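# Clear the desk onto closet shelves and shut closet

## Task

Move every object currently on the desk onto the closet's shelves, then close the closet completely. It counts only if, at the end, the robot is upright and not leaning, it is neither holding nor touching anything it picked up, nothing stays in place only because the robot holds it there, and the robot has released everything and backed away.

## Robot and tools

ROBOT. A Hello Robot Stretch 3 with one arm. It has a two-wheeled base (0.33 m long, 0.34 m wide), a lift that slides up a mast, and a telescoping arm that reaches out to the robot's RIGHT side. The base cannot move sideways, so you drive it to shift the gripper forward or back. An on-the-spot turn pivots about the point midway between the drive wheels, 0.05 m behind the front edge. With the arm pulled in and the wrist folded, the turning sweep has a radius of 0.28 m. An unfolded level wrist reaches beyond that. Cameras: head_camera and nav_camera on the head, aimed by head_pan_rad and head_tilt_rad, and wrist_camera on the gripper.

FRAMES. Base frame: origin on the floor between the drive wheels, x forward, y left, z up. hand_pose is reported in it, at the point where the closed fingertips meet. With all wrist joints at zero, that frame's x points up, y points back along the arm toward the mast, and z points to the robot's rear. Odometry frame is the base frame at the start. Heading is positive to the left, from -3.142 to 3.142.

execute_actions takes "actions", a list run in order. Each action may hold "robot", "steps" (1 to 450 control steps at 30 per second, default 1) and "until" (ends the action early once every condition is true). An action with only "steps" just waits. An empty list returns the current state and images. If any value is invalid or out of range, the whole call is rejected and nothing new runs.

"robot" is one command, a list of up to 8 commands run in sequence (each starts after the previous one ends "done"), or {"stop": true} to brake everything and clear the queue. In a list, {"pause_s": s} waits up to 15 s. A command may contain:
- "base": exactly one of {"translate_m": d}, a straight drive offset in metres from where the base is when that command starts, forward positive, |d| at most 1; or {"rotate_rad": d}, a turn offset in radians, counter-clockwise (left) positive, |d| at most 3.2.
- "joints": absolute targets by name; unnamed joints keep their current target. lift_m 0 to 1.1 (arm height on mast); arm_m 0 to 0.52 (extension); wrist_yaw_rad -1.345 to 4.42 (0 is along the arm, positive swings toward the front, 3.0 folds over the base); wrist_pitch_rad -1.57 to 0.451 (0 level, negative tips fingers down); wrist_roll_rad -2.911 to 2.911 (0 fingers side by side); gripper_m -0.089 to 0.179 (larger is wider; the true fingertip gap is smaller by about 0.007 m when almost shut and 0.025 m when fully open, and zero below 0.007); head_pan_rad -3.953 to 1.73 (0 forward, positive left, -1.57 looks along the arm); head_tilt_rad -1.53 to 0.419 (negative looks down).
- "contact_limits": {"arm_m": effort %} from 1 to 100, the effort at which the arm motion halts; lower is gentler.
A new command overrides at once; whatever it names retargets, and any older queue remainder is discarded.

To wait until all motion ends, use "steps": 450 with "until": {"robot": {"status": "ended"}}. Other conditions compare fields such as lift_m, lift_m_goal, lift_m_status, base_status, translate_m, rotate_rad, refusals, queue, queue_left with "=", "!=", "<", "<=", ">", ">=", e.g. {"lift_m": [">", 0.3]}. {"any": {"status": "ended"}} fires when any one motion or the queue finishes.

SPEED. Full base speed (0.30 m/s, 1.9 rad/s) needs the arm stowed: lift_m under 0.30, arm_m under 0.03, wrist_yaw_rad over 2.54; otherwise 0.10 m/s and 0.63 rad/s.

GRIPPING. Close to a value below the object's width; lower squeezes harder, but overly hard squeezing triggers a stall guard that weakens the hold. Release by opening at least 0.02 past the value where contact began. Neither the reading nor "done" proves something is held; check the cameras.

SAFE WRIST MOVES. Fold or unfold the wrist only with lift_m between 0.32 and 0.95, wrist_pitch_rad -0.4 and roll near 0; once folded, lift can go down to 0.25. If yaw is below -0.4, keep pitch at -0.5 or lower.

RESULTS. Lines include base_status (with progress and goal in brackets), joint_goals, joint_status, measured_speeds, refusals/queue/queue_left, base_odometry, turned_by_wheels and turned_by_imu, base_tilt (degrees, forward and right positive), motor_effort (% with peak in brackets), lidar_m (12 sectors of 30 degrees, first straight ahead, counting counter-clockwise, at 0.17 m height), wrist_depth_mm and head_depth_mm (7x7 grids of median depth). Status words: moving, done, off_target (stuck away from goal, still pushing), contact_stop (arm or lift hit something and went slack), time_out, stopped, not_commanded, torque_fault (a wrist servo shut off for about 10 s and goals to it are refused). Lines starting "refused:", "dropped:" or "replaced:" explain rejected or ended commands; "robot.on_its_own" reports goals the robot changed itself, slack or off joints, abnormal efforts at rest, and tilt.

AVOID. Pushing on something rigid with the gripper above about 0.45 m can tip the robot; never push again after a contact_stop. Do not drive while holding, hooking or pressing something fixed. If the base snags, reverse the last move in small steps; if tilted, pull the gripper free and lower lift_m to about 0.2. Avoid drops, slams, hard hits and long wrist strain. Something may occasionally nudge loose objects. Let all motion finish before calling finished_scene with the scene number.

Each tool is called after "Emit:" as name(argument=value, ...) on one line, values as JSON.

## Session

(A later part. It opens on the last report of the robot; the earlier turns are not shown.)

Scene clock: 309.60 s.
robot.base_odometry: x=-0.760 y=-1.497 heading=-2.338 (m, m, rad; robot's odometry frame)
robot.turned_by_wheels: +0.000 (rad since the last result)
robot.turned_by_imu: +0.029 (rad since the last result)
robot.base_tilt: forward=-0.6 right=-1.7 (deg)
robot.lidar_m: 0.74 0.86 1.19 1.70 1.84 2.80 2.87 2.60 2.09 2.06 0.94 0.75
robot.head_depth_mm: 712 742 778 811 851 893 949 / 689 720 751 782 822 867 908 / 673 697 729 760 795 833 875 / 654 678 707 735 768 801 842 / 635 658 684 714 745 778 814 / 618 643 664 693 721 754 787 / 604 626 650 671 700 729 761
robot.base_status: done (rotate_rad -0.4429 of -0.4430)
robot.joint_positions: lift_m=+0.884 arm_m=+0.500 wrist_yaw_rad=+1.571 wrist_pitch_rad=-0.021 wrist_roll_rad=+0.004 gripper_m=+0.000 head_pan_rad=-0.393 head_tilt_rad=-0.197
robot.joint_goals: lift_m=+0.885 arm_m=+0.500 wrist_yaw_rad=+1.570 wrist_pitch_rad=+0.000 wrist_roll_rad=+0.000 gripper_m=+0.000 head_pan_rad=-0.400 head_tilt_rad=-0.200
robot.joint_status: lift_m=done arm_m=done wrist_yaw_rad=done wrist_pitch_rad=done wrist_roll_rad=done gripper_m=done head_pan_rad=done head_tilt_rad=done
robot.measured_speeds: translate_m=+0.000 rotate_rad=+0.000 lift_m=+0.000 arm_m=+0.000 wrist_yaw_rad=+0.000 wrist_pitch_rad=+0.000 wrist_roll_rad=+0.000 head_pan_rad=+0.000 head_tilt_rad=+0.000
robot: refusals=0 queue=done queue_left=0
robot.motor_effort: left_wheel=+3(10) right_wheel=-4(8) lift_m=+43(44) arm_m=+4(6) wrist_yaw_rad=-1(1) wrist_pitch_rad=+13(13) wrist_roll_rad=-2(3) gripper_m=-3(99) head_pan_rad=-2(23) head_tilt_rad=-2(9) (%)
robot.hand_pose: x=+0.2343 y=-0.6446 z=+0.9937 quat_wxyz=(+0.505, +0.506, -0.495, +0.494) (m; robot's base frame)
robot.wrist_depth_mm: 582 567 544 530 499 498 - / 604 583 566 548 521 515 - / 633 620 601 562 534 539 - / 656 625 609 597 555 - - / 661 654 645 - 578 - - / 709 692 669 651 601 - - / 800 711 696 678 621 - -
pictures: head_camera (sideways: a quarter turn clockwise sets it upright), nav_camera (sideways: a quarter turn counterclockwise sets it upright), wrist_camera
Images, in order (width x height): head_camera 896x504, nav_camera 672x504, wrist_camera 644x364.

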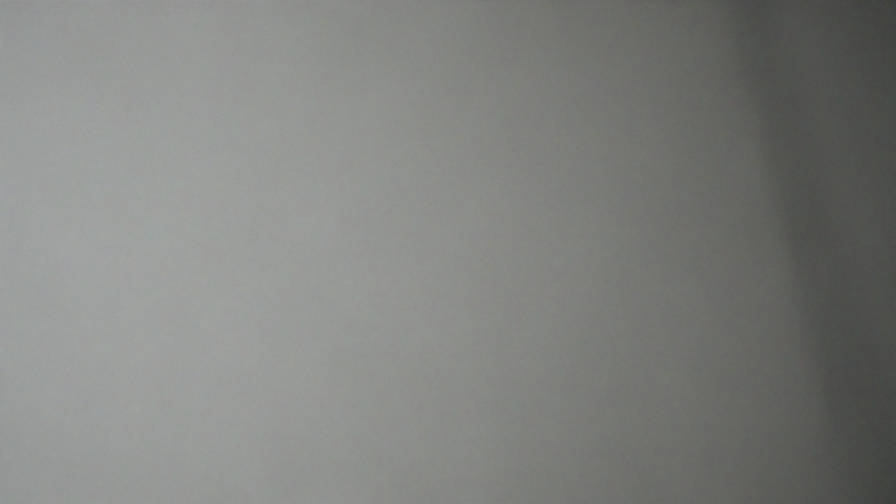

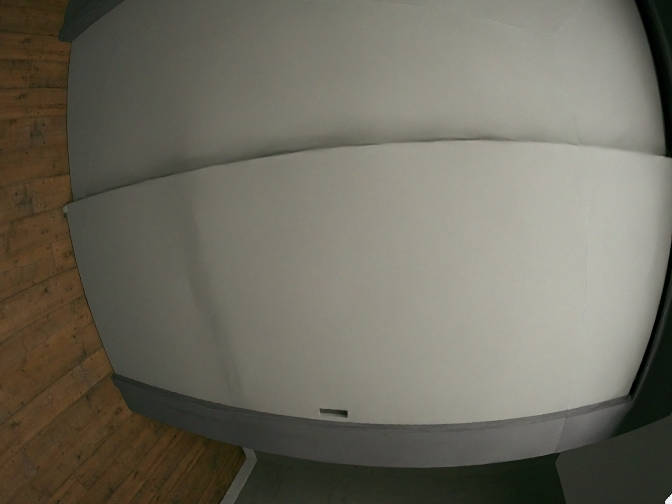

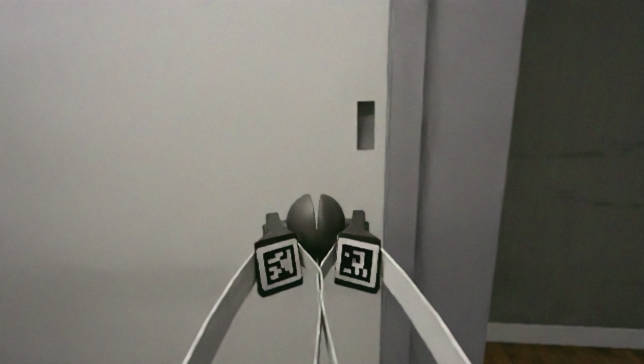

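Emit:
execute_actions(actions=[{"robot":[{"base":{"rotate_rad":-0.12}},{"base":{"translate_m":0.3}}],"steps":300,"until":{"robot":{"status":"ended"}}}])

Scene clock: 319.07 s.
robot.base_odometry: x=-0.993 y=-1.687 heading=-2.458 (m, m, rad; robot's odometry frame)
robot.turned_by_wheels: -0.120 (rad since the last result)
robot.turned_by_imu: -0.118 (rad since the last result)
robot.base_tilt: forward=-0.5 right=-1.7 (deg)
robot.lidar_m: 0.44 0.51 0.70 1.70 1.76 2.44 3.17 2.89 2.14 2.07 0.62 0.46
robot.head_depth_mm: 442 461 485 507 535 562 596 / 422 441 461 482 506 531 559 / 405 422 438 459 480 505 530 / 388 403 420 438 457 479 504 / 373 388 403 418 436 456 475 / 359 373 386 400 417 436 454 / 346 358 371 384 400 415 434
robot.base_status: done (translate_m +0.3000 of +0.3000)
robot.joint_positions: lift_m=+0.884 arm_m=+0.500 wrist_yaw_rad=+1.571 wrist_pitch_rad=-0.021 wrist_roll_rad=+0.004 gripper_m=+0.000 head_pan_rad=-0.393 head_tilt_rad=-0.197
robot.joint_goals: lift_m=+0.885 arm_m=+0.500 wrist_yaw_rad=+1.570 wrist_pitch_rad=+0.000 wrist_roll_rad=+0.000 gripper_m=+0.000 head_pan_rad=-0.400 head_tilt_rad=-0.200
robot.joint_status: lift_m=done arm_m=done wrist_yaw_rad=done wrist_pitch_rad=done wrist_roll_rad=done gripper_m=done head_pan_rad=done head_tilt_rad=done
robot.measured_speeds: translate_m=+0.000 rotate_rad=+0.000 lift_m=+0.000 arm_m=+0.000 wrist_yaw_rad=+0.000 wrist_pitch_rad=+0.000 wrist_roll_rad=+0.000 head_pan_rad=+0.000 head_tilt_rad=+0.000
robot: refusals=0 queue=done queue_left=0
robot.motor_effort: left_wheel=+2(8) right_wheel=-4(11) lift_m=+43(43) arm_m=+4(4) wrist_yaw_rad=-1(1) wrist_pitch_rad=+12(13) wrist_roll_rad=-2(2) gripper_m=-3(2) head_pan_rad=-3(1) head_tilt_rad=-1(1) (%)
robot.hand_pose: x=+0.2343 y=-0.6447 z=+0.9937 quat_wxyz=(+0.505, +0.506, -0.495, +0.494) (m; robot's base frame)
robot.wrist_depth_mm: 322 322 327 324 303 316 - / 335 334 336 338 317 324 - / 346 347 352 352 328 339 - / 359 364 365 367 341 354 - / 375 377 374 - 366 366 - / 388 391 397 398 374 384 - / 407 409 410 414 383 404 -
pictures: head_camera (sideways: a quarter turn clockwise sets it upright), nav_camera (sideways: a quarter turn counterclockwise sets it upright), wrist_camera
Images, in order (width x height): head_camera 896x504, nav_camera 672x504, wrist_camera 644x364.

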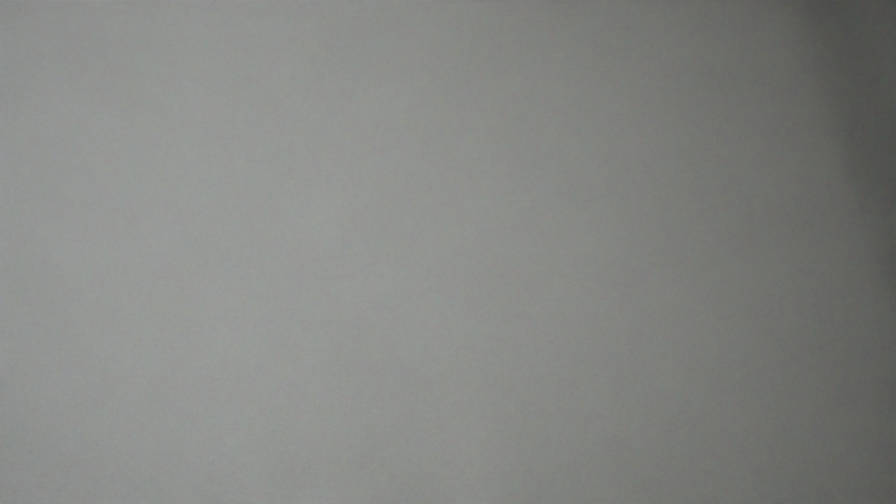

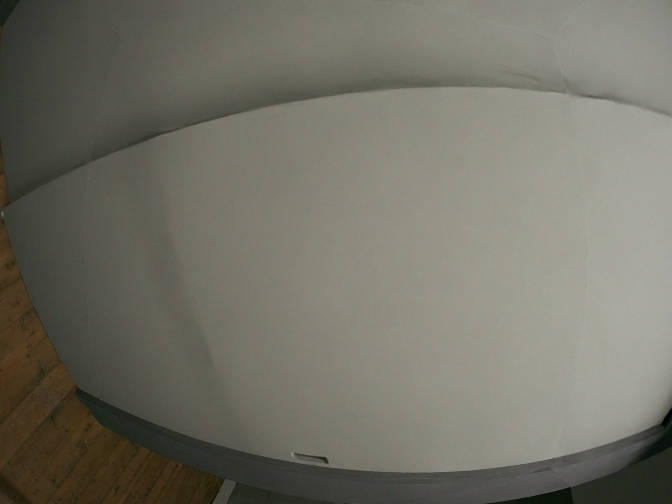

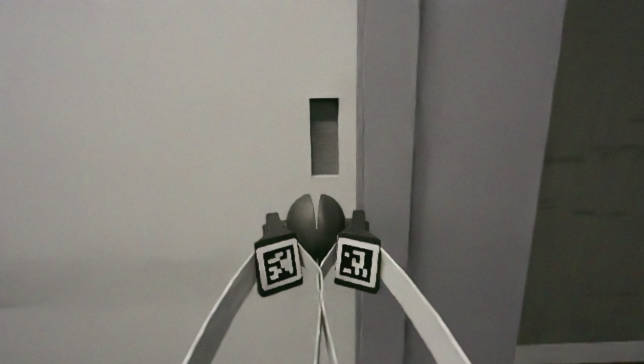

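Emit:
execute_actions(actions=[{"robot":[{"joints":{"lift_m":0.91}},{"base":{"translate_m":0.22}}],"steps":300,"until":{"robot":{"status":"ended"}}},{"robot":{"joints":{"arm_m":0.40},"contact_limits":{"arm_m":25}},"steps":200,"until":{"robot":{"status":"ended"}}}])

Scene clock: 329.87 s.
robot.base_odometry: x=-1.164 y=-1.825 heading=-2.459 (m, m, rad; robot's odometry frame)
robot.turned_by_wheels: -0.001 (rad since the last result)
robot.turned_by_imu: -0.047 (rad since the last result)
robot.base_tilt: forward=-0.6 right=-1.7 (deg)
robot.lidar_m: 0.23 0.24 0.37 0.83 1.74 2.33 3.83 3.04 2.18 2.07 0.34 0.24
robot.head_depth_mm: - - - - - - 292 / - - - - - - - / - - - - - - - / - - - - - - - / - - - - - - - / - - - - - - - / - - - - - - -
robot.base_status: done (translate_m +0.2199 of +0.2200)
robot.joint_positions: lift_m=+0.910 arm_m=+0.400 wrist_yaw_rad=+1.611 wrist_pitch_rad=-0.025 wrist_roll_rad=+0.004 gripper_m=+0.000 head_pan_rad=-0.393 head_tilt_rad=-0.198
robot.joint_goals: lift_m=+0.910 arm_m=+0.400 wrist_yaw_rad=+1.612 wrist_pitch_rad=+0.000 wrist_roll_rad=+0.000 gripper_m=+0.000 head_pan_rad=-0.400 head_tilt_rad=-0.200
robot.joint_status: lift_m=done arm_m=done wrist_yaw_rad=done wrist_pitch_rad=done wrist_roll_rad=done gripper_m=done head_pan_rad=done head_tilt_rad=done
robot.measured_speeds: translate_m=+0.000 rotate_rad=+0.000 lift_m=+0.000 arm_m=+0.000 wrist_yaw_rad=+0.000 wrist_pitch_rad=+0.000 wrist_roll_rad=+0.000 head_pan_rad=+0.000 head_tilt_rad=+0.000
robot: refusals=0 queue=done queue_left=0
robot.on_its_own: wrist_yaw_rad is held at +1.612, not at your +1.570, by its stall guard, which is not easing now; right_wheel is at rest, and its effort (+35) is outside its rest range (-18 to +18)
robot.motor_effort: left_wheel=-17(29) right_wheel=+35(45) lift_m=+42(45) arm_m=-3(10) wrist_yaw_rad=+0(40) wrist_pitch_rad=+15(15) wrist_roll_rad=-3(2) gripper_m=-8(15) head_pan_rad=-2(1) head_tilt_rad=-1(1) (%)
robot.contact_limits: arm_m 25 (drawing in: default 15, maximum 25; extending or still: default 22, maximum 35)
robot.hand_pose: x=+0.2340 y=-0.5353 z=+1.0178 quat_wxyz=(+0.495, +0.517, -0.484, +0.503) (m; robot's base frame)
robot.wrist_depth_mm: 156 157 158 159 162 232 157 / 162 163 163 166 169 234 158 / 168 170 171 172 175 233 159 / 174 175 179 180 193 237 165 / 182 184 184 - 526 238 166 / 189 191 192 197 547 238 167 / 197 201 202 204 207 239 175
pictures: head_camera (sideways: a quarter turn clockwise sets it upright), nav_camera (sideways: a quarter turn counterclockwise sets it upright), wrist_camera
Images, in order (width x height): head_camera 896x504, nav_camera 672x504, wrist_camera 644x364.

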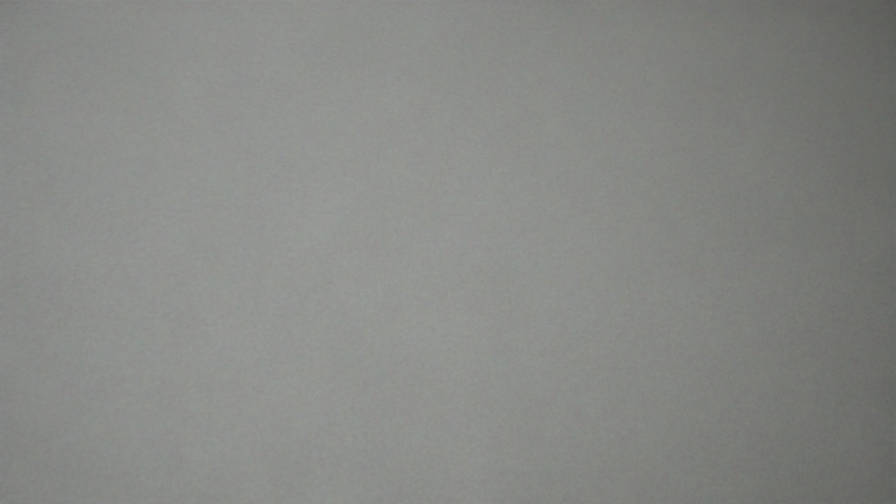

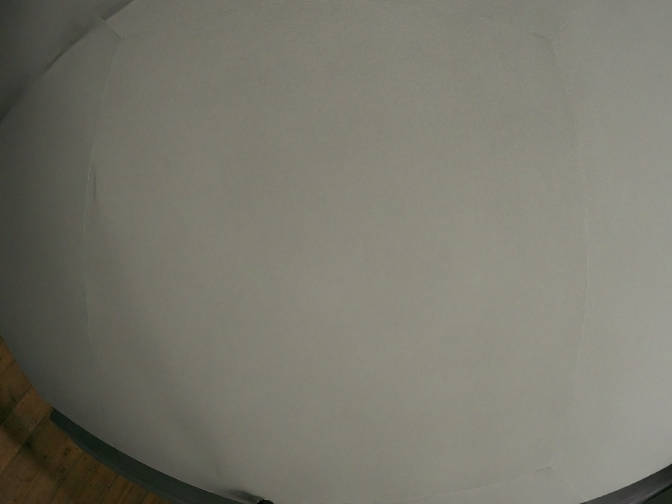

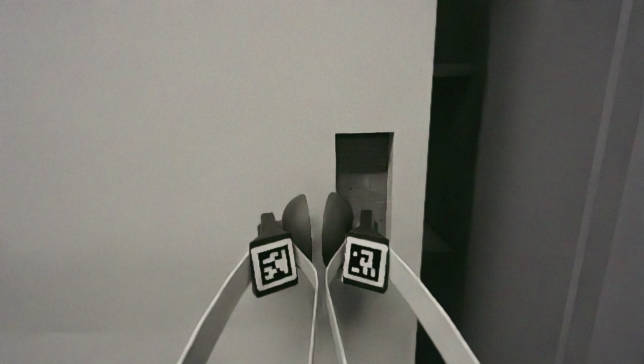

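Emit:
execute_actions(actions=[{"robot":[{"base":{"translate_m":-0.08}},{"base":{"rotate_rad":0.047},"joints":{"arm_m":0.48,"wrist_yaw_rad":1.57}}],"steps":300,"until":{"robot":{"status":"ended"}}}])

Scene clock: 337.17 s.
robot.base_odometry: x=-1.101 y=-1.775 heading=-2.411 (m, m, rad; robot's odometry frame)
robot.turned_by_wheels: +0.048 (rad since the last result)
robot.turned_by_imu: +0.049 (rad since the last result)
robot.base_tilt: forward=-0.6 right=-1.7 (deg)
robot.lidar_m: 0.31 0.32 0.51 1.70 1.77 2.43 3.32 2.90 2.15 2.08 0.44 0.32
robot.head_depth_mm: 292 305 320 335 353 372 396 / 283 291 304 319 334 352 371 / - 283 290 303 317 334 351 / - - 283 290 302 317 332 / - - - 282 289 302 316 / - - - - - 287 300 / - - - - - - 288
robot.base_status: done (rotate_rad +0.0469 of +0.0470)
robot.joint_positions: lift_m=+0.910 arm_m=+0.480 wrist_yaw_rad=+1.572 wrist_pitch_rad=-0.022 wrist_roll_rad=+0.004 gripper_m=+0.000 head_pan_rad=-0.393 head_tilt_rad=-0.198
robot.joint_goals: lift_m=+0.910 arm_m=+0.480 wrist_yaw_rad=+1.570 wrist_pitch_rad=+0.000 wrist_roll_rad=+0.000 gripper_m=+0.000 head_pan_rad=-0.400 head_tilt_rad=-0.200
robot.joint_status: lift_m=done arm_m=done wrist_yaw_rad=done wrist_pitch_rad=done wrist_roll_rad=done gripper_m=done head_pan_rad=done head_tilt_rad=done
robot.measured_speeds: translate_m=+0.000 rotate_rad=+0.000 lift_m=+0.000 arm_m=+0.000 wrist_yaw_rad=+0.000 wrist_pitch_rad=+0.000 wrist_roll_rad=+0.000 head_pan_rad=+0.000 head_tilt_rad=+0.000
robot: refusals=0 queue=done queue_left=0
robot.motor_effort: left_wheel=-2(21) right_wheel=+2(35) lift_m=+42(43) arm_m=+3(1) wrist_yaw_rad=-1(8) wrist_pitch_rad=+13(14) wrist_roll_rad=-2(3) gripper_m=-4(8) head_pan_rad=-2(3) head_tilt_rad=+1(1) (%)
robot.hand_pose: x=+0.2343 y=-0.6244 z=+1.0185 quat_wxyz=(+0.505, +0.507, -0.495, +0.494) (m; robot's base frame)
robot.wrist_depth_mm: 202 203 205 825 217 179 192 / 210 211 213 682 220 186 199 / 217 219 220 901 224 194 208 / 228 227 233 922 226 203 214 / 237 237 240 - 229 210 225 / 245 249 248 - 219 230 234 / 256 259 259 780 273 240 245
pictures: head_camera (sideways: a quarter turn clockwise sets it upright), nav_camera (sideways: a quarter turn counterclockwise sets it upright), wrist_camera
Images, in order (width x height): head_camera 896x504, nav_camera 672x504, wrist_camera 644x364.

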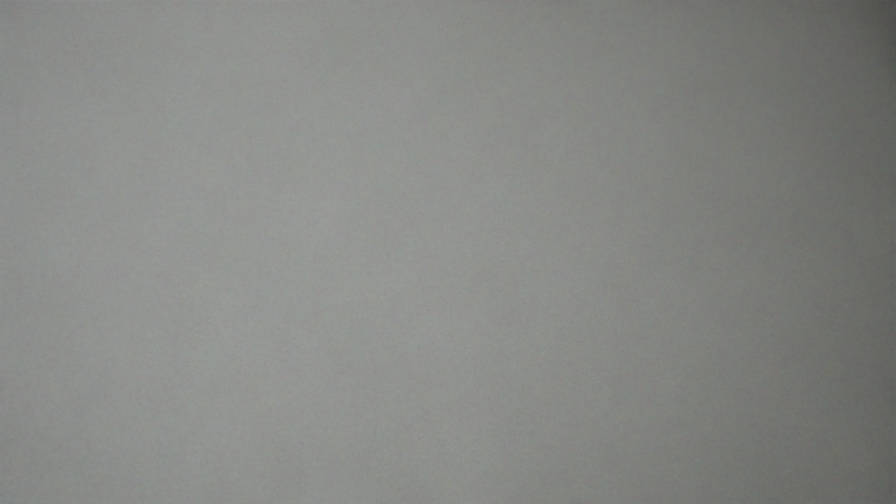

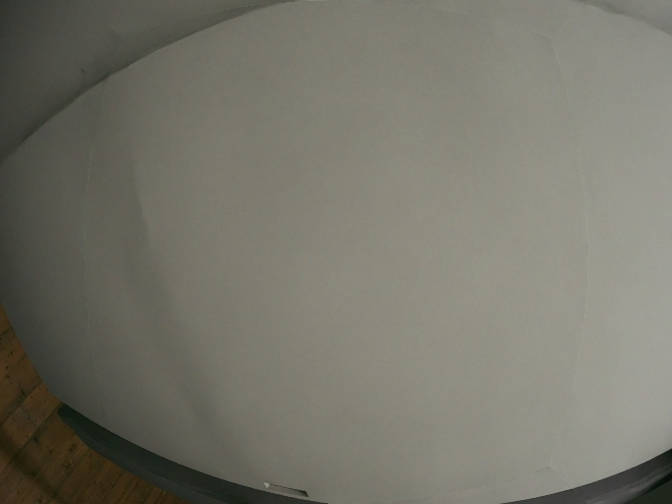

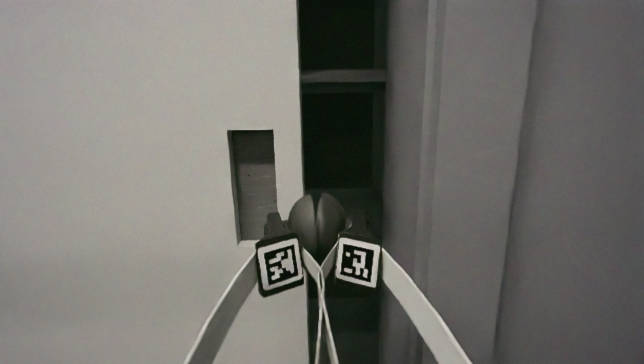

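Emit:
execute_actions(actions=[{"robot":[{"joints":{"arm_m":0.495}},{"base":{"translate_m":0.11}},{"joints":{"arm_m":0.02},"contact_limits":{"arm_m":25}}],"steps":450,"until":{"robot":{"status":"ended"}}}])

Scene clock: 349.70 s.
robot.base_odometry: x=-1.183 y=-1.848 heading=-2.411 (m, m, rad; robot's odometry frame)
robot.turned_by_wheels: +0.000 (rad since the last result)
robot.turned_by_imu: -0.017 (rad since the last result)
robot.base_tilt: forward=-0.6 right=-1.7 (deg)
robot.lidar_m: 0.20 0.21 0.28 0.82 1.75 2.39 3.41 2.94 2.15 0.72 0.72 0.21
robot.head_depth_mm: - 1009 1046 841 1080 801 1068 / - - - - - - - / - - - - - - - / - - - - - - - / - - - - - - - / - - - - - - - / - - - - - - -
robot.base_status: done (translate_m +0.1100 of +0.1100)
robot.joint_positions: lift_m=+0.910 arm_m=+0.021 wrist_yaw_rad=+1.513 wrist_pitch_rad=-0.022 wrist_roll_rad=+0.004 gripper_m=+0.000 head_pan_rad=-0.393 head_tilt_rad=-0.199
robot.joint_goals: lift_m=+0.910 arm_m=+0.020 wrist_yaw_rad=+1.532 wrist_pitch_rad=+0.000 wrist_roll_rad=+0.000 gripper_m=+0.000 head_pan_rad=-0.400 head_tilt_rad=-0.200
robot.joint_status: lift_m=done arm_m=done wrist_yaw_rad=done wrist_pitch_rad=done wrist_roll_rad=done gripper_m=done head_pan_rad=done head_tilt_rad=done
robot.measured_speeds: translate_m=+0.000 rotate_rad=+0.000 lift_m=+0.000 arm_m=+0.000 wrist_yaw_rad=+0.000 wrist_pitch_rad=+0.000 wrist_roll_rad=+0.000 head_pan_rad=+0.000 head_tilt_rad=+0.000
robot: refusals=0 queue=done queue_left=0
robot.on_its_own: wrist_yaw_rad is held at +1.532, not at your +1.570, by its stall guard, which is not easing now
robot.motor_effort: left_wheel=-1(33) right_wheel=+1(50) lift_m=+42(43) arm_m=-4(9) wrist_yaw_rad=+11(36) wrist_pitch_rad=+12(15) wrist_roll_rad=-2(2) gripper_m=-5(9) head_pan_rad=-2(3) head_tilt_rad=-1(1) (%)
robot.contact_limits: arm_m 25 (drawing in: default 15, maximum 25; extending or still: default 22, maximum 35)
robot.hand_pose: x=+0.2339 y=-0.1804 z=+1.0185 quat_wxyz=(+0.519, +0.492, -0.510, +0.479) (m; robot's base frame)
robot.wrist_depth_mm: 107 109 112 767 801 779 607 / 110 112 116 664 698 758 564 / 114 116 120 814 838 849 612 / 118 132 127 842 901 834 623 / 123 132 132 - 614 603 565 / 128 133 147 920 950 859 632 / 134 138 143 836 849 801 631
pictures: head_camera (sideways: a quarter turn clockwise sets it upright), nav_camera (sideways: a quarter turn counterclockwise sets it upright), wrist_camera
Images, in order (width x height): head_camera 896x504, nav_camera 672x504, wrist_camera 644x364.

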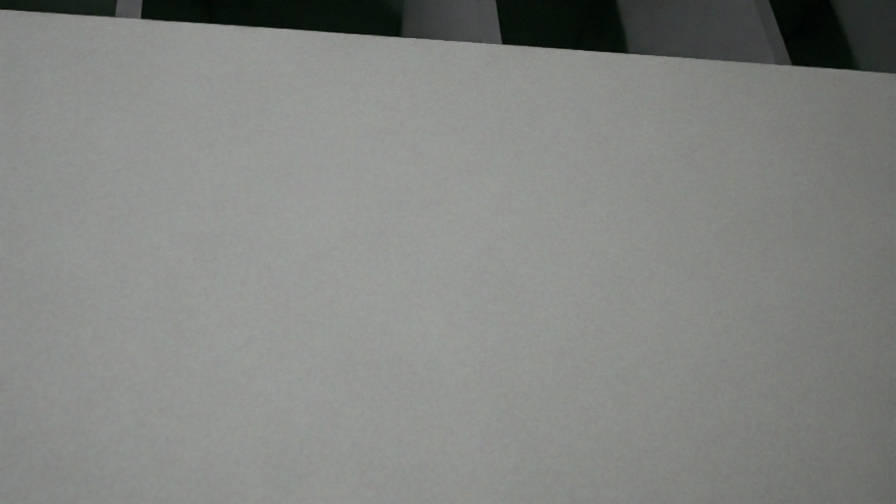

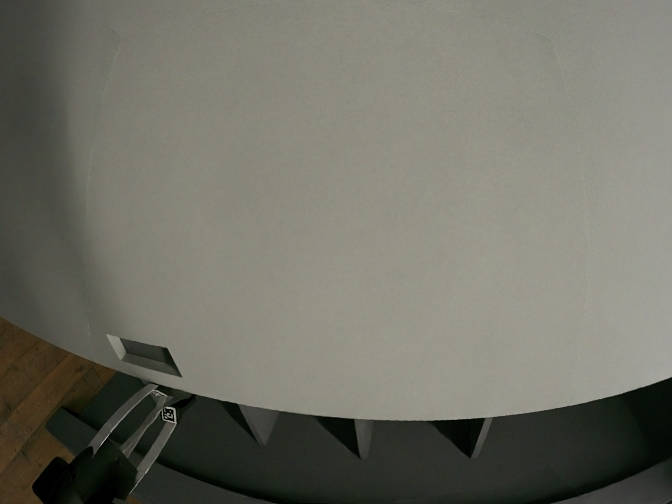

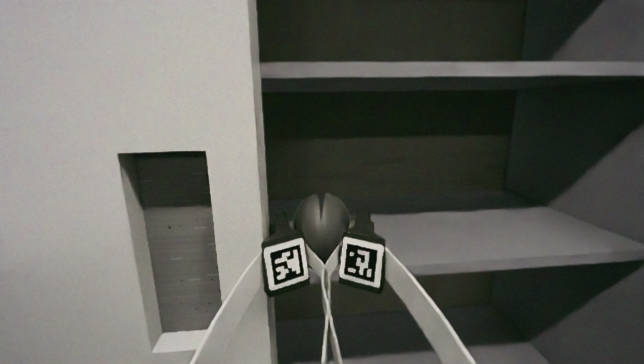

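Emit:
execute_actions(actions=[{"robot":{"base":{"translate_m":-0.5},"joints":{"head_tilt_rad":-0.3,"head_pan_rad":0}},"steps":450,"until":{"robot":{"status":"ended"}}}])

Scene clock: 368.27 s.
robot.base_odometry: x=-0.811 y=-1.515 heading=-2.411 (m, m, rad; robot's odometry frame)
robot.turned_by_wheels: +0.000 (rad since the last result)
robot.turned_by_imu: -0.003 (rad since the last result)
robot.base_tilt: forward=-0.6 right=-1.7 (deg)
robot.lidar_m: 0.70 0.72 1.04 1.69 1.74 2.37 2.91 2.98 2.16 2.08 0.97 0.98
robot.head_depth_mm: 1210 1291 1340 1409 1543 1296 1526 / 580 619 975 1257 1471 1249 1533 / 573 606 640 682 726 775 837 / 572 604 641 676 723 774 832 / 571 602 636 674 718 772 830 / 568 600 634 674 716 765 826 / 567 598 630 671 715 764 819
robot.base_status: done (translate_m -0.5000 of -0.5000)
robot.joint_positions: lift_m=+0.910 arm_m=+0.020 wrist_yaw_rad=+1.529 wrist_pitch_rad=-0.021 wrist_roll_rad=+0.004 gripper_m=+0.000 head_pan_rad=-0.007 head_tilt_rad=-0.296
robot.joint_goals: lift_m=+0.910 arm_m=+0.020 wrist_yaw_rad=+1.532 wrist_pitch_rad=+0.000 wrist_roll_rad=+0.000 gripper_m=+0.000 head_pan_rad=+0.000 head_tilt_rad=-0.300
robot.joint_status: lift_m=done arm_m=done wrist_yaw_rad=done wrist_pitch_rad=done wrist_roll_rad=done gripper_m=done head_pan_rad=done head_tilt_rad=done
robot.measured_speeds: translate_m=+0.000 rotate_rad=+0.000 lift_m=+0.000 arm_m=+0.000 wrist_yaw_rad=+0.000 wrist_pitch_rad=+0.000 wrist_roll_rad=+0.000 head_pan_rad=+0.000 head_tilt_rad=+0.000
robot: refusals=0 queue=done queue_left=0
robot.on_its_own: wrist_yaw_rad is held at +1.532, not at your +1.570, by its stall guard, which is not easing now
robot.motor_effort: left_wheel=+1(7) right_wheel=-1(6) lift_m=+42(42) arm_m=-2(4) wrist_yaw_rad=+0(11) wrist_pitch_rad=+13(13) wrist_roll_rad=-2(2) gripper_m=-3(5) head_pan_rad=+3(22) head_tilt_rad=-1(10) (%)
robot.contact_limits: arm_m 25 (drawing in: default 15, maximum 25; extending or still: default 22, maximum 35)
robot.hand_pose: x=+0.2341 y=-0.1760 z=+1.0186 quat_wxyz=(+0.515, +0.496, -0.506, +0.483) (m; robot's base frame)
robot.wrist_depth_mm: 535 534 551 - - 887 589 / 556 559 571 - - 907 611 / 569 586 599 - - 902 628 / 577 599 615 - - 932 661 / 623 625 637 - - 777 705 / 631 665 665 - - 784 729 / 663 683 702 - - 779 762
pictures: head_camera (sideways: a quarter turn clockwise sets it upright), nav_camera (sideways: a quarter turn counterclockwise sets it upright), wrist_camera
Images, in order (width x height): head_camera 896x504, nav_camera 672x504, wrist_camera 644x364.

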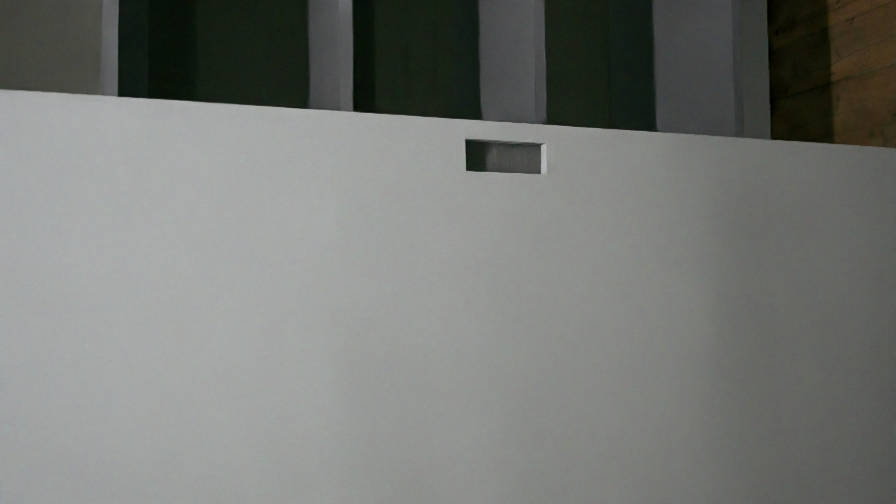

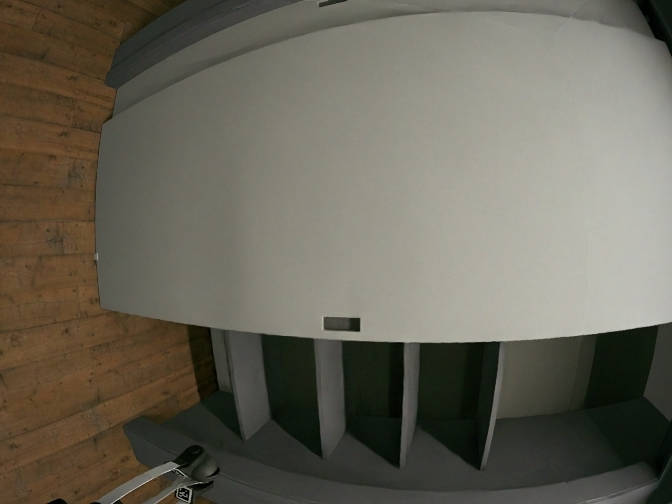

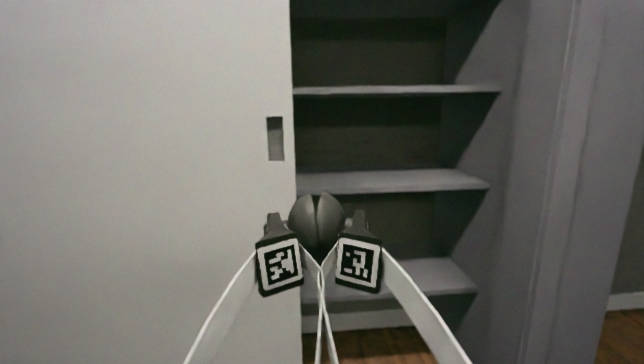

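Emit:
execute_actions(actions=[{"robot":[{"joints":{"lift_m":0.8,"arm_m":0,"wrist_pitch_rad":-0.4,"wrist_roll_rad":0,"wrist_yaw_rad":3.0,"head_tilt_rad":-0.4}},{"joints":{"lift_m":0.27},"base":{"rotate_rad":3.1}}],"steps":450,"until":{"robot":{"status":"ended"}}}])

Scene clock: 383.27 s.
robot.base_odometry: x=-0.811 y=-1.515 heading=+0.689 (m, m, rad; robot's odometry frame)
robot.turned_by_wheels: +3.100 (rad since the last result)
robot.turned_by_imu: +3.106 (rad since the last result)
robot.base_tilt: forward=-0.6 right=-1.7 (deg)
robot.lidar_m: 2.92 3.09 2.19 2.08 1.01 0.97 0.70 0.72 1.01 1.69 1.73 2.28
robot.head_depth_mm: 2893 3159 3341 3147 2239 1711 1404 / 2928 3106 3343 3139 2224 1722 1404 / 2848 3058 3275 3147 2225 1717 1401 / 2834 3045 3316 3104 2234 1711 1396 / 2849 2984 3261 3095 2228 1705 1410 / 2807 2987 3228 3003 2224 1724 1401 / 2797 2925 3195 3163 2214 1696 1402
robot.base_status: done (rotate_rad +3.0999 of +3.1000)
robot.joint_positions: lift_m=+0.271 arm_m=+0.000 wrist_yaw_rad=+2.998 wrist_pitch_rad=-0.414 wrist_roll_rad=+0.004 gripper_m=+0.000 head_pan_rad=-0.007 head_tilt_rad=-0.395
robot.joint_goals: lift_m=+0.270 arm_m=+0.000 wrist_yaw_rad=+3.000 wrist_pitch_rad=-0.400 wrist_roll_rad=+0.000 gripper_m=+0.000 head_pan_rad=+0.000 head_tilt_rad=-0.400
robot.joint_status: lift_m=done arm_m=done wrist_yaw_rad=done wrist_pitch_rad=done wrist_roll_rad=done gripper_m=done head_pan_rad=done head_tilt_rad=done
robot.measured_speeds: translate_m=+0.000 rotate_rad=+0.000 lift_m=+0.000 arm_m=+0.000 wrist_yaw_rad=+0.000 wrist_pitch_rad=+0.000 wrist_roll_rad=+0.000 head_pan_rad=+0.000 head_tilt_rad=+0.000
robot: refusals=0 queue=done queue_left=0
robot.motor_effort: left_wheel=-3(9) right_wheel=+2(9) lift_m=+17(41) arm_m=-2(4) wrist_yaw_rad=+1(4) wrist_pitch_rad=+8(11) wrist_roll_rad=-2(0) gripper_m=-3(3) head_pan_rad=+4(2) head_tilt_rad=-2(9) (%)
robot.hand_pose: x=+0.0110 y=+0.0772 z=+0.2840 quat_wxyz=(+0.195, +0.702, +0.095, +0.678) (m; robot's base frame)
robot.wrist_depth_mm: - - - - - - - / - - - - - - - / 904 855 880 858 874 866 884 / 680 668 663 682 684 664 676 / 556 552 - - 553 559 553 / 468 479 - - 466 463 475 / - - - - 407 400 397
pictures: head_camera (sideways: a quarter turn clockwise sets it upright), nav_camera (sideways: a quarter turn counterclockwise sets it upright), wrist_camera
Images, in order (width x height): head_camera 896x504, nav_camera 672x504, wrist_camera 644x364.

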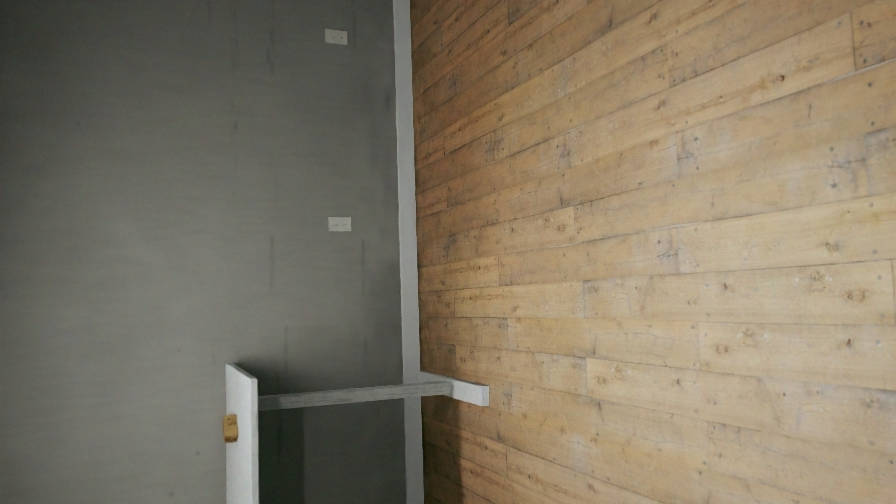

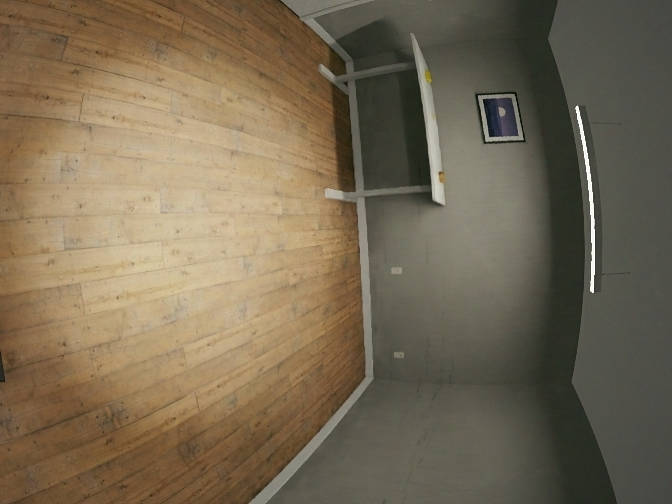

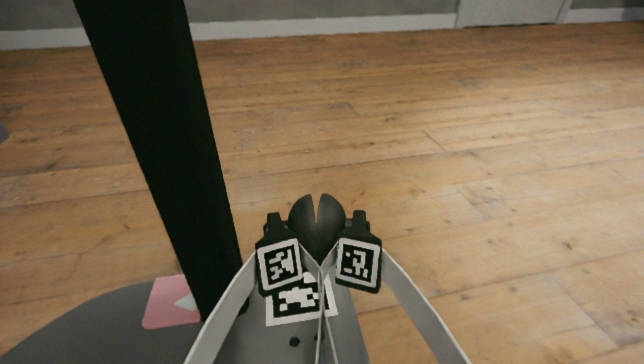

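Emit:
execute_actions(actions=[{"robot":[{"base":{"translate_m":1.0},"joints":{"head_tilt_rad":-0.2}},{"base":{"translate_m":0.85}},{"base":{"rotate_rad":1.571},"joints":{"head_pan_rad":-1.2,"head_tilt_rad":-0.4}},{"joints":{"lift_m":0.8}},{"joints":{"lift_m":1.0,"wrist_yaw_rad":1.57,"wrist_pitch_rad":-0.3}}],"steps":450,"until":{"robot":{"status":"ended"}}},{"steps":300,"until":{"robot":{"status":"ended"}}}])

Scene clock: 407.67 s.
robot.base_odometry: x=+0.617 y=-0.339 heading=+2.260 (m, m, rad; robot's odometry frame)
robot.turned_by_wheels: +1.571 (rad since the last result)
robot.turned_by_imu: +1.589 (rad since the last result)
robot.base_tilt: forward=-0.6 right=-1.7 (deg)
robot.lidar_m: 2.14 2.22 2.65 2.55 2.38 1.68 1.61 1.65 1.57 1.50 1.13 1.99
robot.head_depth_mm: 1221 1299 1394 1496 1610 1685 1408 / 1261 1332 1421 1558 1684 1717 1394 / 1303 1370 1478 1598 1741 1725 1407 / 1326 1433 1461 1648 1804 1781 - / 1365 1467 1454 964 1849 1778 - / 1427 1514 1452 969 1967 1709 - / 1449 1584 1455 966 2035 1705 1431
robot.base_status: done (rotate_rad +1.5709 of +1.5710)
robot.joint_positions: lift_m=+0.999 arm_m=+0.000 wrist_yaw_rad=+1.573 wrist_pitch_rad=-0.319 wrist_roll_rad=+0.004 gripper_m=+0.000 head_pan_rad=-1.193 head_tilt_rad=-0.395
robot.joint_goals: lift_m=+1.000 arm_m=+0.000 wrist_yaw_rad=+1.570 wrist_pitch_rad=-0.300 wrist_roll_rad=+0.000 gripper_m=+0.000 head_pan_rad=-1.200 head_tilt_rad=-0.400
robot.joint_status: lift_m=done arm_m=done wrist_yaw_rad=done wrist_pitch_rad=done wrist_roll_rad=done gripper_m=done head_pan_rad=done head_tilt_rad=done
robot.measured_speeds: translate_m=+0.000 rotate_rad=+0.000 lift_m=+0.000 arm_m=+0.000 wrist_yaw_rad=+0.000 wrist_pitch_rad=+0.000 wrist_roll_rad=+0.000 head_pan_rad=+0.000 head_tilt_rad=+0.000
robot: refusals=0 queue=done queue_left=0
robot.motor_effort: left_wheel=-2(9) right_wheel=+2(11) lift_m=+43(40) arm_m=-3(2) wrist_yaw_rad=-2(2) wrist_pitch_rad=+11(12) wrist_roll_rad=-2(2) gripper_m=-3(3) head_pan_rad=-1(27) head_tilt_rad=-2(18) (%)
robot.hand_pose: x=+0.2144 y=-0.1451 z=+1.0349 quat_wxyz=(+0.572, +0.574, -0.415, +0.413) (m; robot's base frame)
robot.wrist_depth_mm: - - - - - - - / - - - - - - 848 / - - - - - - 639 / - - - - - - - / - - - - - - - / - - - - - - - / - - - - - - -
pictures: head_camera (sideways: a quarter turn clockwise sets it upright), nav_camera (sideways: a quarter turn counterclockwise sets it upright), wrist_camera
Images, in order (width x height): head_camera 896x504, nav_camera 672x504, wrist_camera 644x364.

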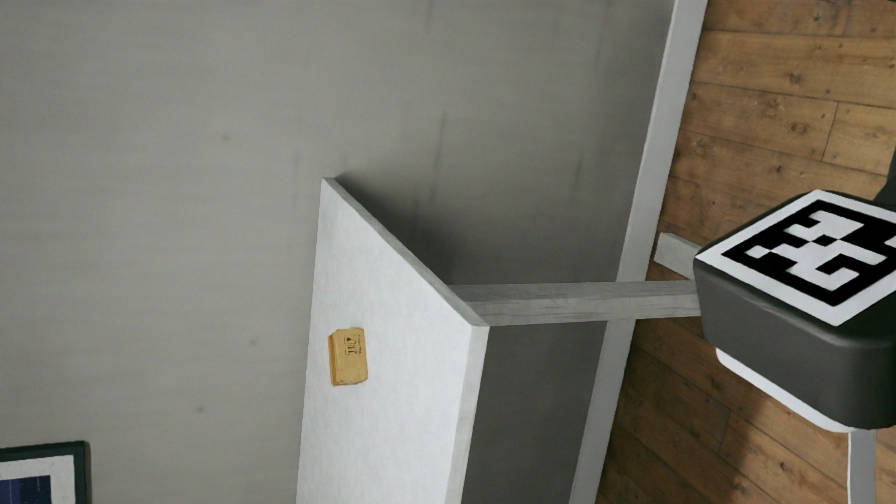

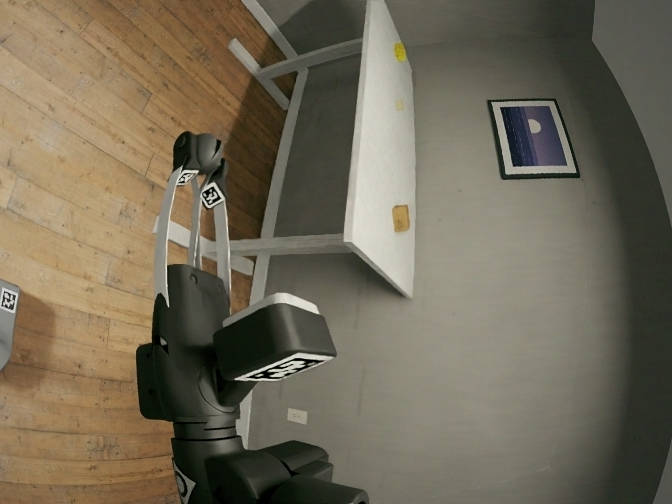

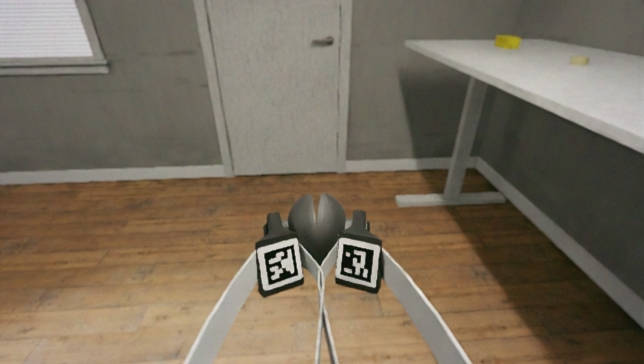

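Emit:
execute_actions(actions=[{"robot":[{"base":{"rotate_rad":-1.571},"joints":{"lift_m":1.05}},{"base":{"translate_m":0.38}},{"base":{"rotate_rad":1.555}},{"base":{"translate_m":0.6},"joints":{"head_pan_rad":-1.5,"head_tilt_rad":-0.6}},{"joints":{"wrist_yaw_rad":0,"gripper_m":0.15}}],"steps":450,"until":{"robot":{"status":"ended"}}},{"steps":300,"until":{"robot":{"status":"ended"}}}])

Scene clock: 435.97 s.
robot.base_odometry: x=+0.537 y=+0.372 heading=+2.244 (m, m, rad; robot's odometry frame)
robot.turned_by_wheels: -0.016 (rad since the last result)
robot.turned_by_imu: -0.004 (rad since the last result)
robot.base_tilt: forward=-0.5 right=-1.7 (deg)
robot.lidar_m: 1.55 1.60 2.14 2.95 3.04 2.31 2.19 1.63 1.15 0.64 1.12 1.28
robot.head_depth_mm: 905 986 - - - - 1188 / 906 988 - - - - 1186 / 908 995 - - - - 1169 / 912 1000 774 610 466 417 1240 / 910 1002 796 568 466 417 1235 / 910 999 793 589 465 416 1241 / 912 997 791 588 465 416 1233
robot.base_status: done (translate_m +0.6000 of +0.6000)
robot.joint_positions: lift_m=+1.049 arm_m=+0.000 wrist_yaw_rad=+0.003 wrist_pitch_rad=-0.319 wrist_roll_rad=+0.004 gripper_m=+0.150 head_pan_rad=-1.493 head_tilt_rad=-0.592
robot.joint_goals: lift_m=+1.050 arm_m=+0.000 wrist_yaw_rad=+0.000 wrist_pitch_rad=-0.300 wrist_roll_rad=+0.000 gripper_m=+0.150 head_pan_rad=-1.500 head_tilt_rad=-0.600
robot.joint_status: lift_m=done arm_m=done wrist_yaw_rad=done wrist_pitch_rad=done wrist_roll_rad=done gripper_m=done head_pan_rad=done head_tilt_rad=done
robot.measured_speeds: translate_m=+0.000 rotate_rad=+0.000 lift_m=+0.000 arm_m=+0.000 wrist_yaw_rad=+0.000 wrist_pitch_rad=+0.000 wrist_roll_rad=+0.000 head_pan_rad=+0.000 head_tilt_rad=+0.000
robot: refusals=0 queue=done queue_left=0
robot.motor_effort: left_wheel=-3(8) right_wheel=+2(5) lift_m=+43(45) arm_m=-2(2) wrist_yaw_rad=-2(3) wrist_pitch_rad=+11(12) wrist_roll_rad=-2(2) gripper_m=+0(100) head_pan_rad=-2(15) head_tilt_rad=-4(18) (%)
robot.hand_pose: x=-0.0209 y=-0.3811 z=+1.0850 quat_wxyz=(+0.697, +0.113, -0.699, -0.112) (m; robot's base frame)
robot.wrist_depth_mm: 700 704 704 751 752 768 779 / 750 777 766 802 801 829 830 / 660 664 664 671 856 904 932 / 483 483 483 451 476 - - / 375 395 372 368 373 - - / 312 - 307 304 305 293 - / 258 258 260 259 256 258 -
pictures: head_camera (sideways: a quarter turn clockwise sets it upright), nav_camera (sideways: a quarter turn counterclockwise sets it upright), wrist_camera
Images, in order (width x height): head_camera 896x504, nav_camera 672x504, wrist_camera 644x364.

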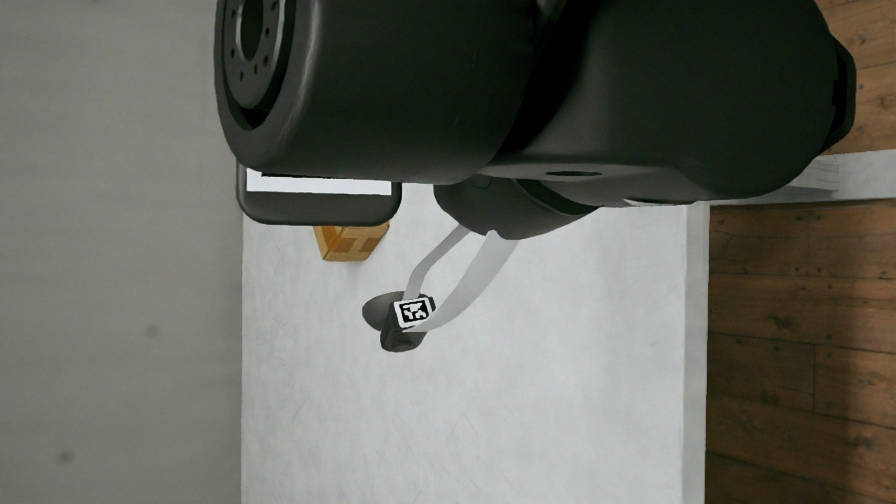

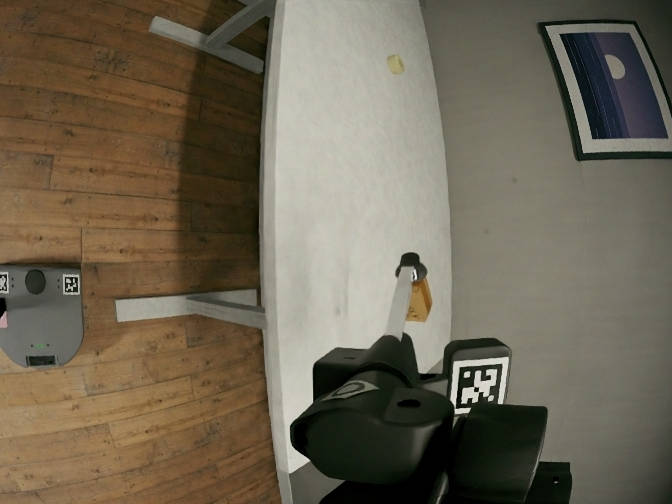

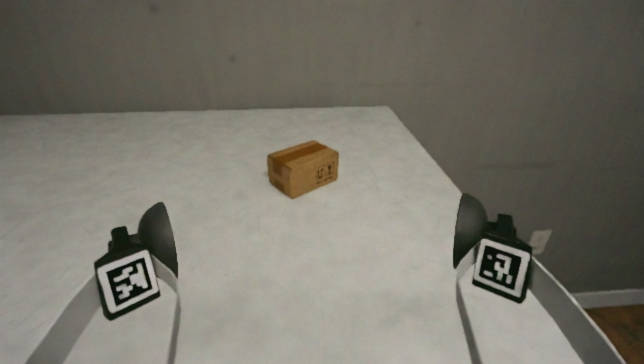

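Emit:
execute_actions(actions=[{"robot":{"base":{"translate_m":0.02},"joints":{"lift_m":0.95,"arm_m":0.08}},"steps":450,"until":{"robot":{"status":"ended"}}}])

Scene clock: 441.07 s.
robot.base_odometry: x=+0.524 y=+0.388 heading=+2.244 (m, m, rad; robot's odometry frame)
robot.turned_by_wheels: +0.000 (rad since the last result)
robot.turned_by_imu: +0.001 (rad since the last result)
robot.base_tilt: forward=-0.6 right=-1.7 (deg)
robot.lidar_m: 1.53 1.58 2.12 2.94 3.04 2.32 2.21 1.63 1.15 0.64 1.12 1.26
robot.head_depth_mm: 909 1001 816 - - - 1239 / 909 997 793 633 - 1348 1239 / 909 995 682 - - - 1175 / 910 993 793 610 452 416 1240 / 908 995 796 609 464 416 1234 / 913 999 794 587 465 415 1233 / 915 993 794 586 465 416 1245
robot.base_status: done (translate_m +0.0200 of +0.0200)
robot.joint_positions: lift_m=+0.951 arm_m=+0.080 wrist_yaw_rad=+0.002 wrist_pitch_rad=-0.319 wrist_roll_rad=+0.004 gripper_m=+0.150 head_pan_rad=-1.493 head_tilt_rad=-0.592
robot.joint_goals: lift_m=+0.950 arm_m=+0.080 wrist_yaw_rad=+0.000 wrist_pitch_rad=-0.300 wrist_roll_rad=+0.000 gripper_m=+0.150 head_pan_rad=-1.500 head_tilt_rad=-0.600
robot.joint_status: lift_m=done arm_m=done wrist_yaw_rad=done wrist_pitch_rad=done wrist_roll_rad=done gripper_m=done head_pan_rad=done head_tilt_rad=done
robot.measured_speeds: translate_m=+0.000 rotate_rad=+0.000 lift_m=+0.000 arm_m=+0.000 wrist_yaw_rad=+0.000 wrist_pitch_rad=+0.000 wrist_roll_rad=+0.000 head_pan_rad=+0.000 head_tilt_rad=+0.000
robot: refusals=0 queue=done queue_left=0
robot.motor_effort: left_wheel=-2(5) right_wheel=+2(7) lift_m=+17(40) arm_m=+2(8) wrist_yaw_rad=-1(2) wrist_pitch_rad=+11(11) wrist_roll_rad=-2(2) gripper_m=+1(1) head_pan_rad=-3(1) head_tilt_rad=-3(3) (%)
robot.hand_pose: x=-0.0211 y=-0.4603 z=+0.9860 quat_wxyz=(+0.697, +0.113, -0.699, -0.112) (m; robot's base frame)
robot.wrist_depth_mm: 626 632 645 665 676 700 716 / 670 671 658 651 716 738 766 / 401 399 400 326 397 807 852 / 285 290 286 285 284 286 908 / 224 232 223 222 222 233 221 / 190 - 183 183 182 175 182 / - 155 155 154 154 154 154
pictures: head_camera (sideways: a quarter turn clockwise sets it upright), nav_camera (sideways: a quarter turn counterclockwise sets it upright), wrist_camera
Images, in order (width x height): head_camera 896x504, nav_camera 672x504, wrist_camera 644x364.

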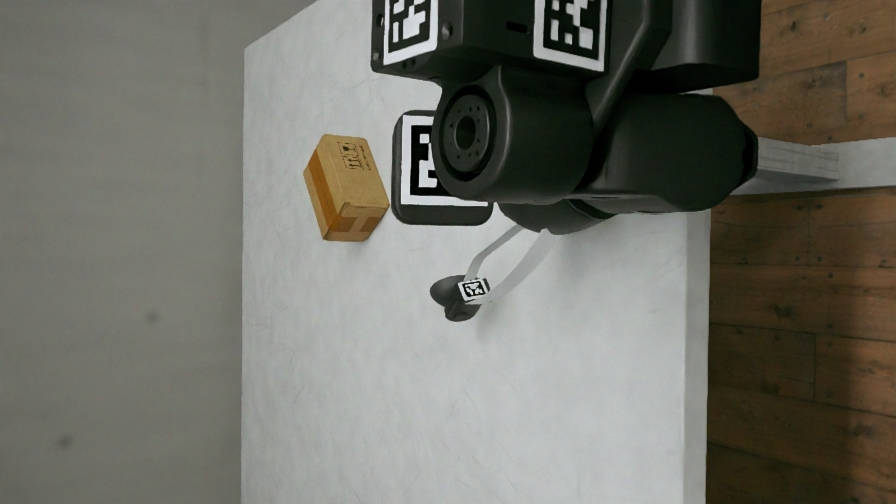

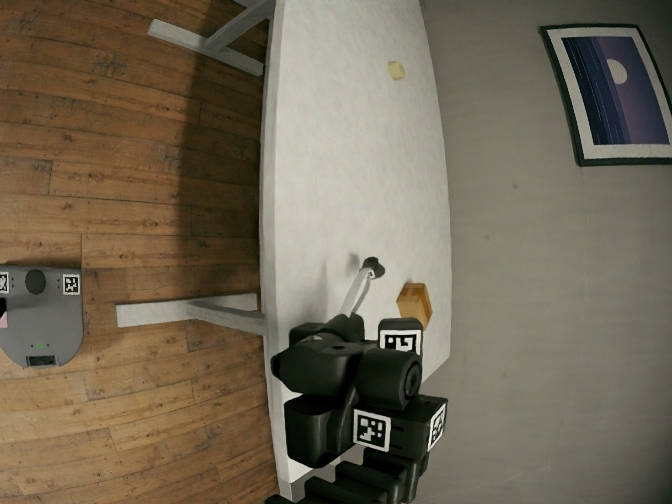

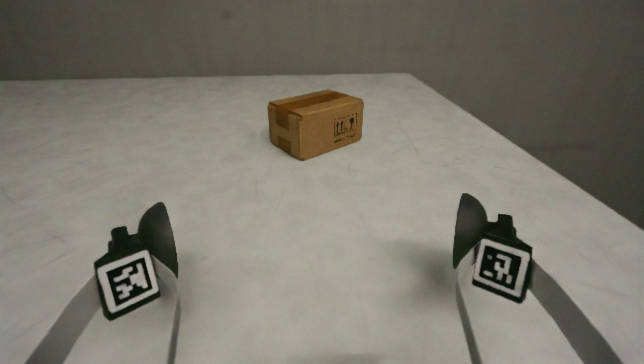

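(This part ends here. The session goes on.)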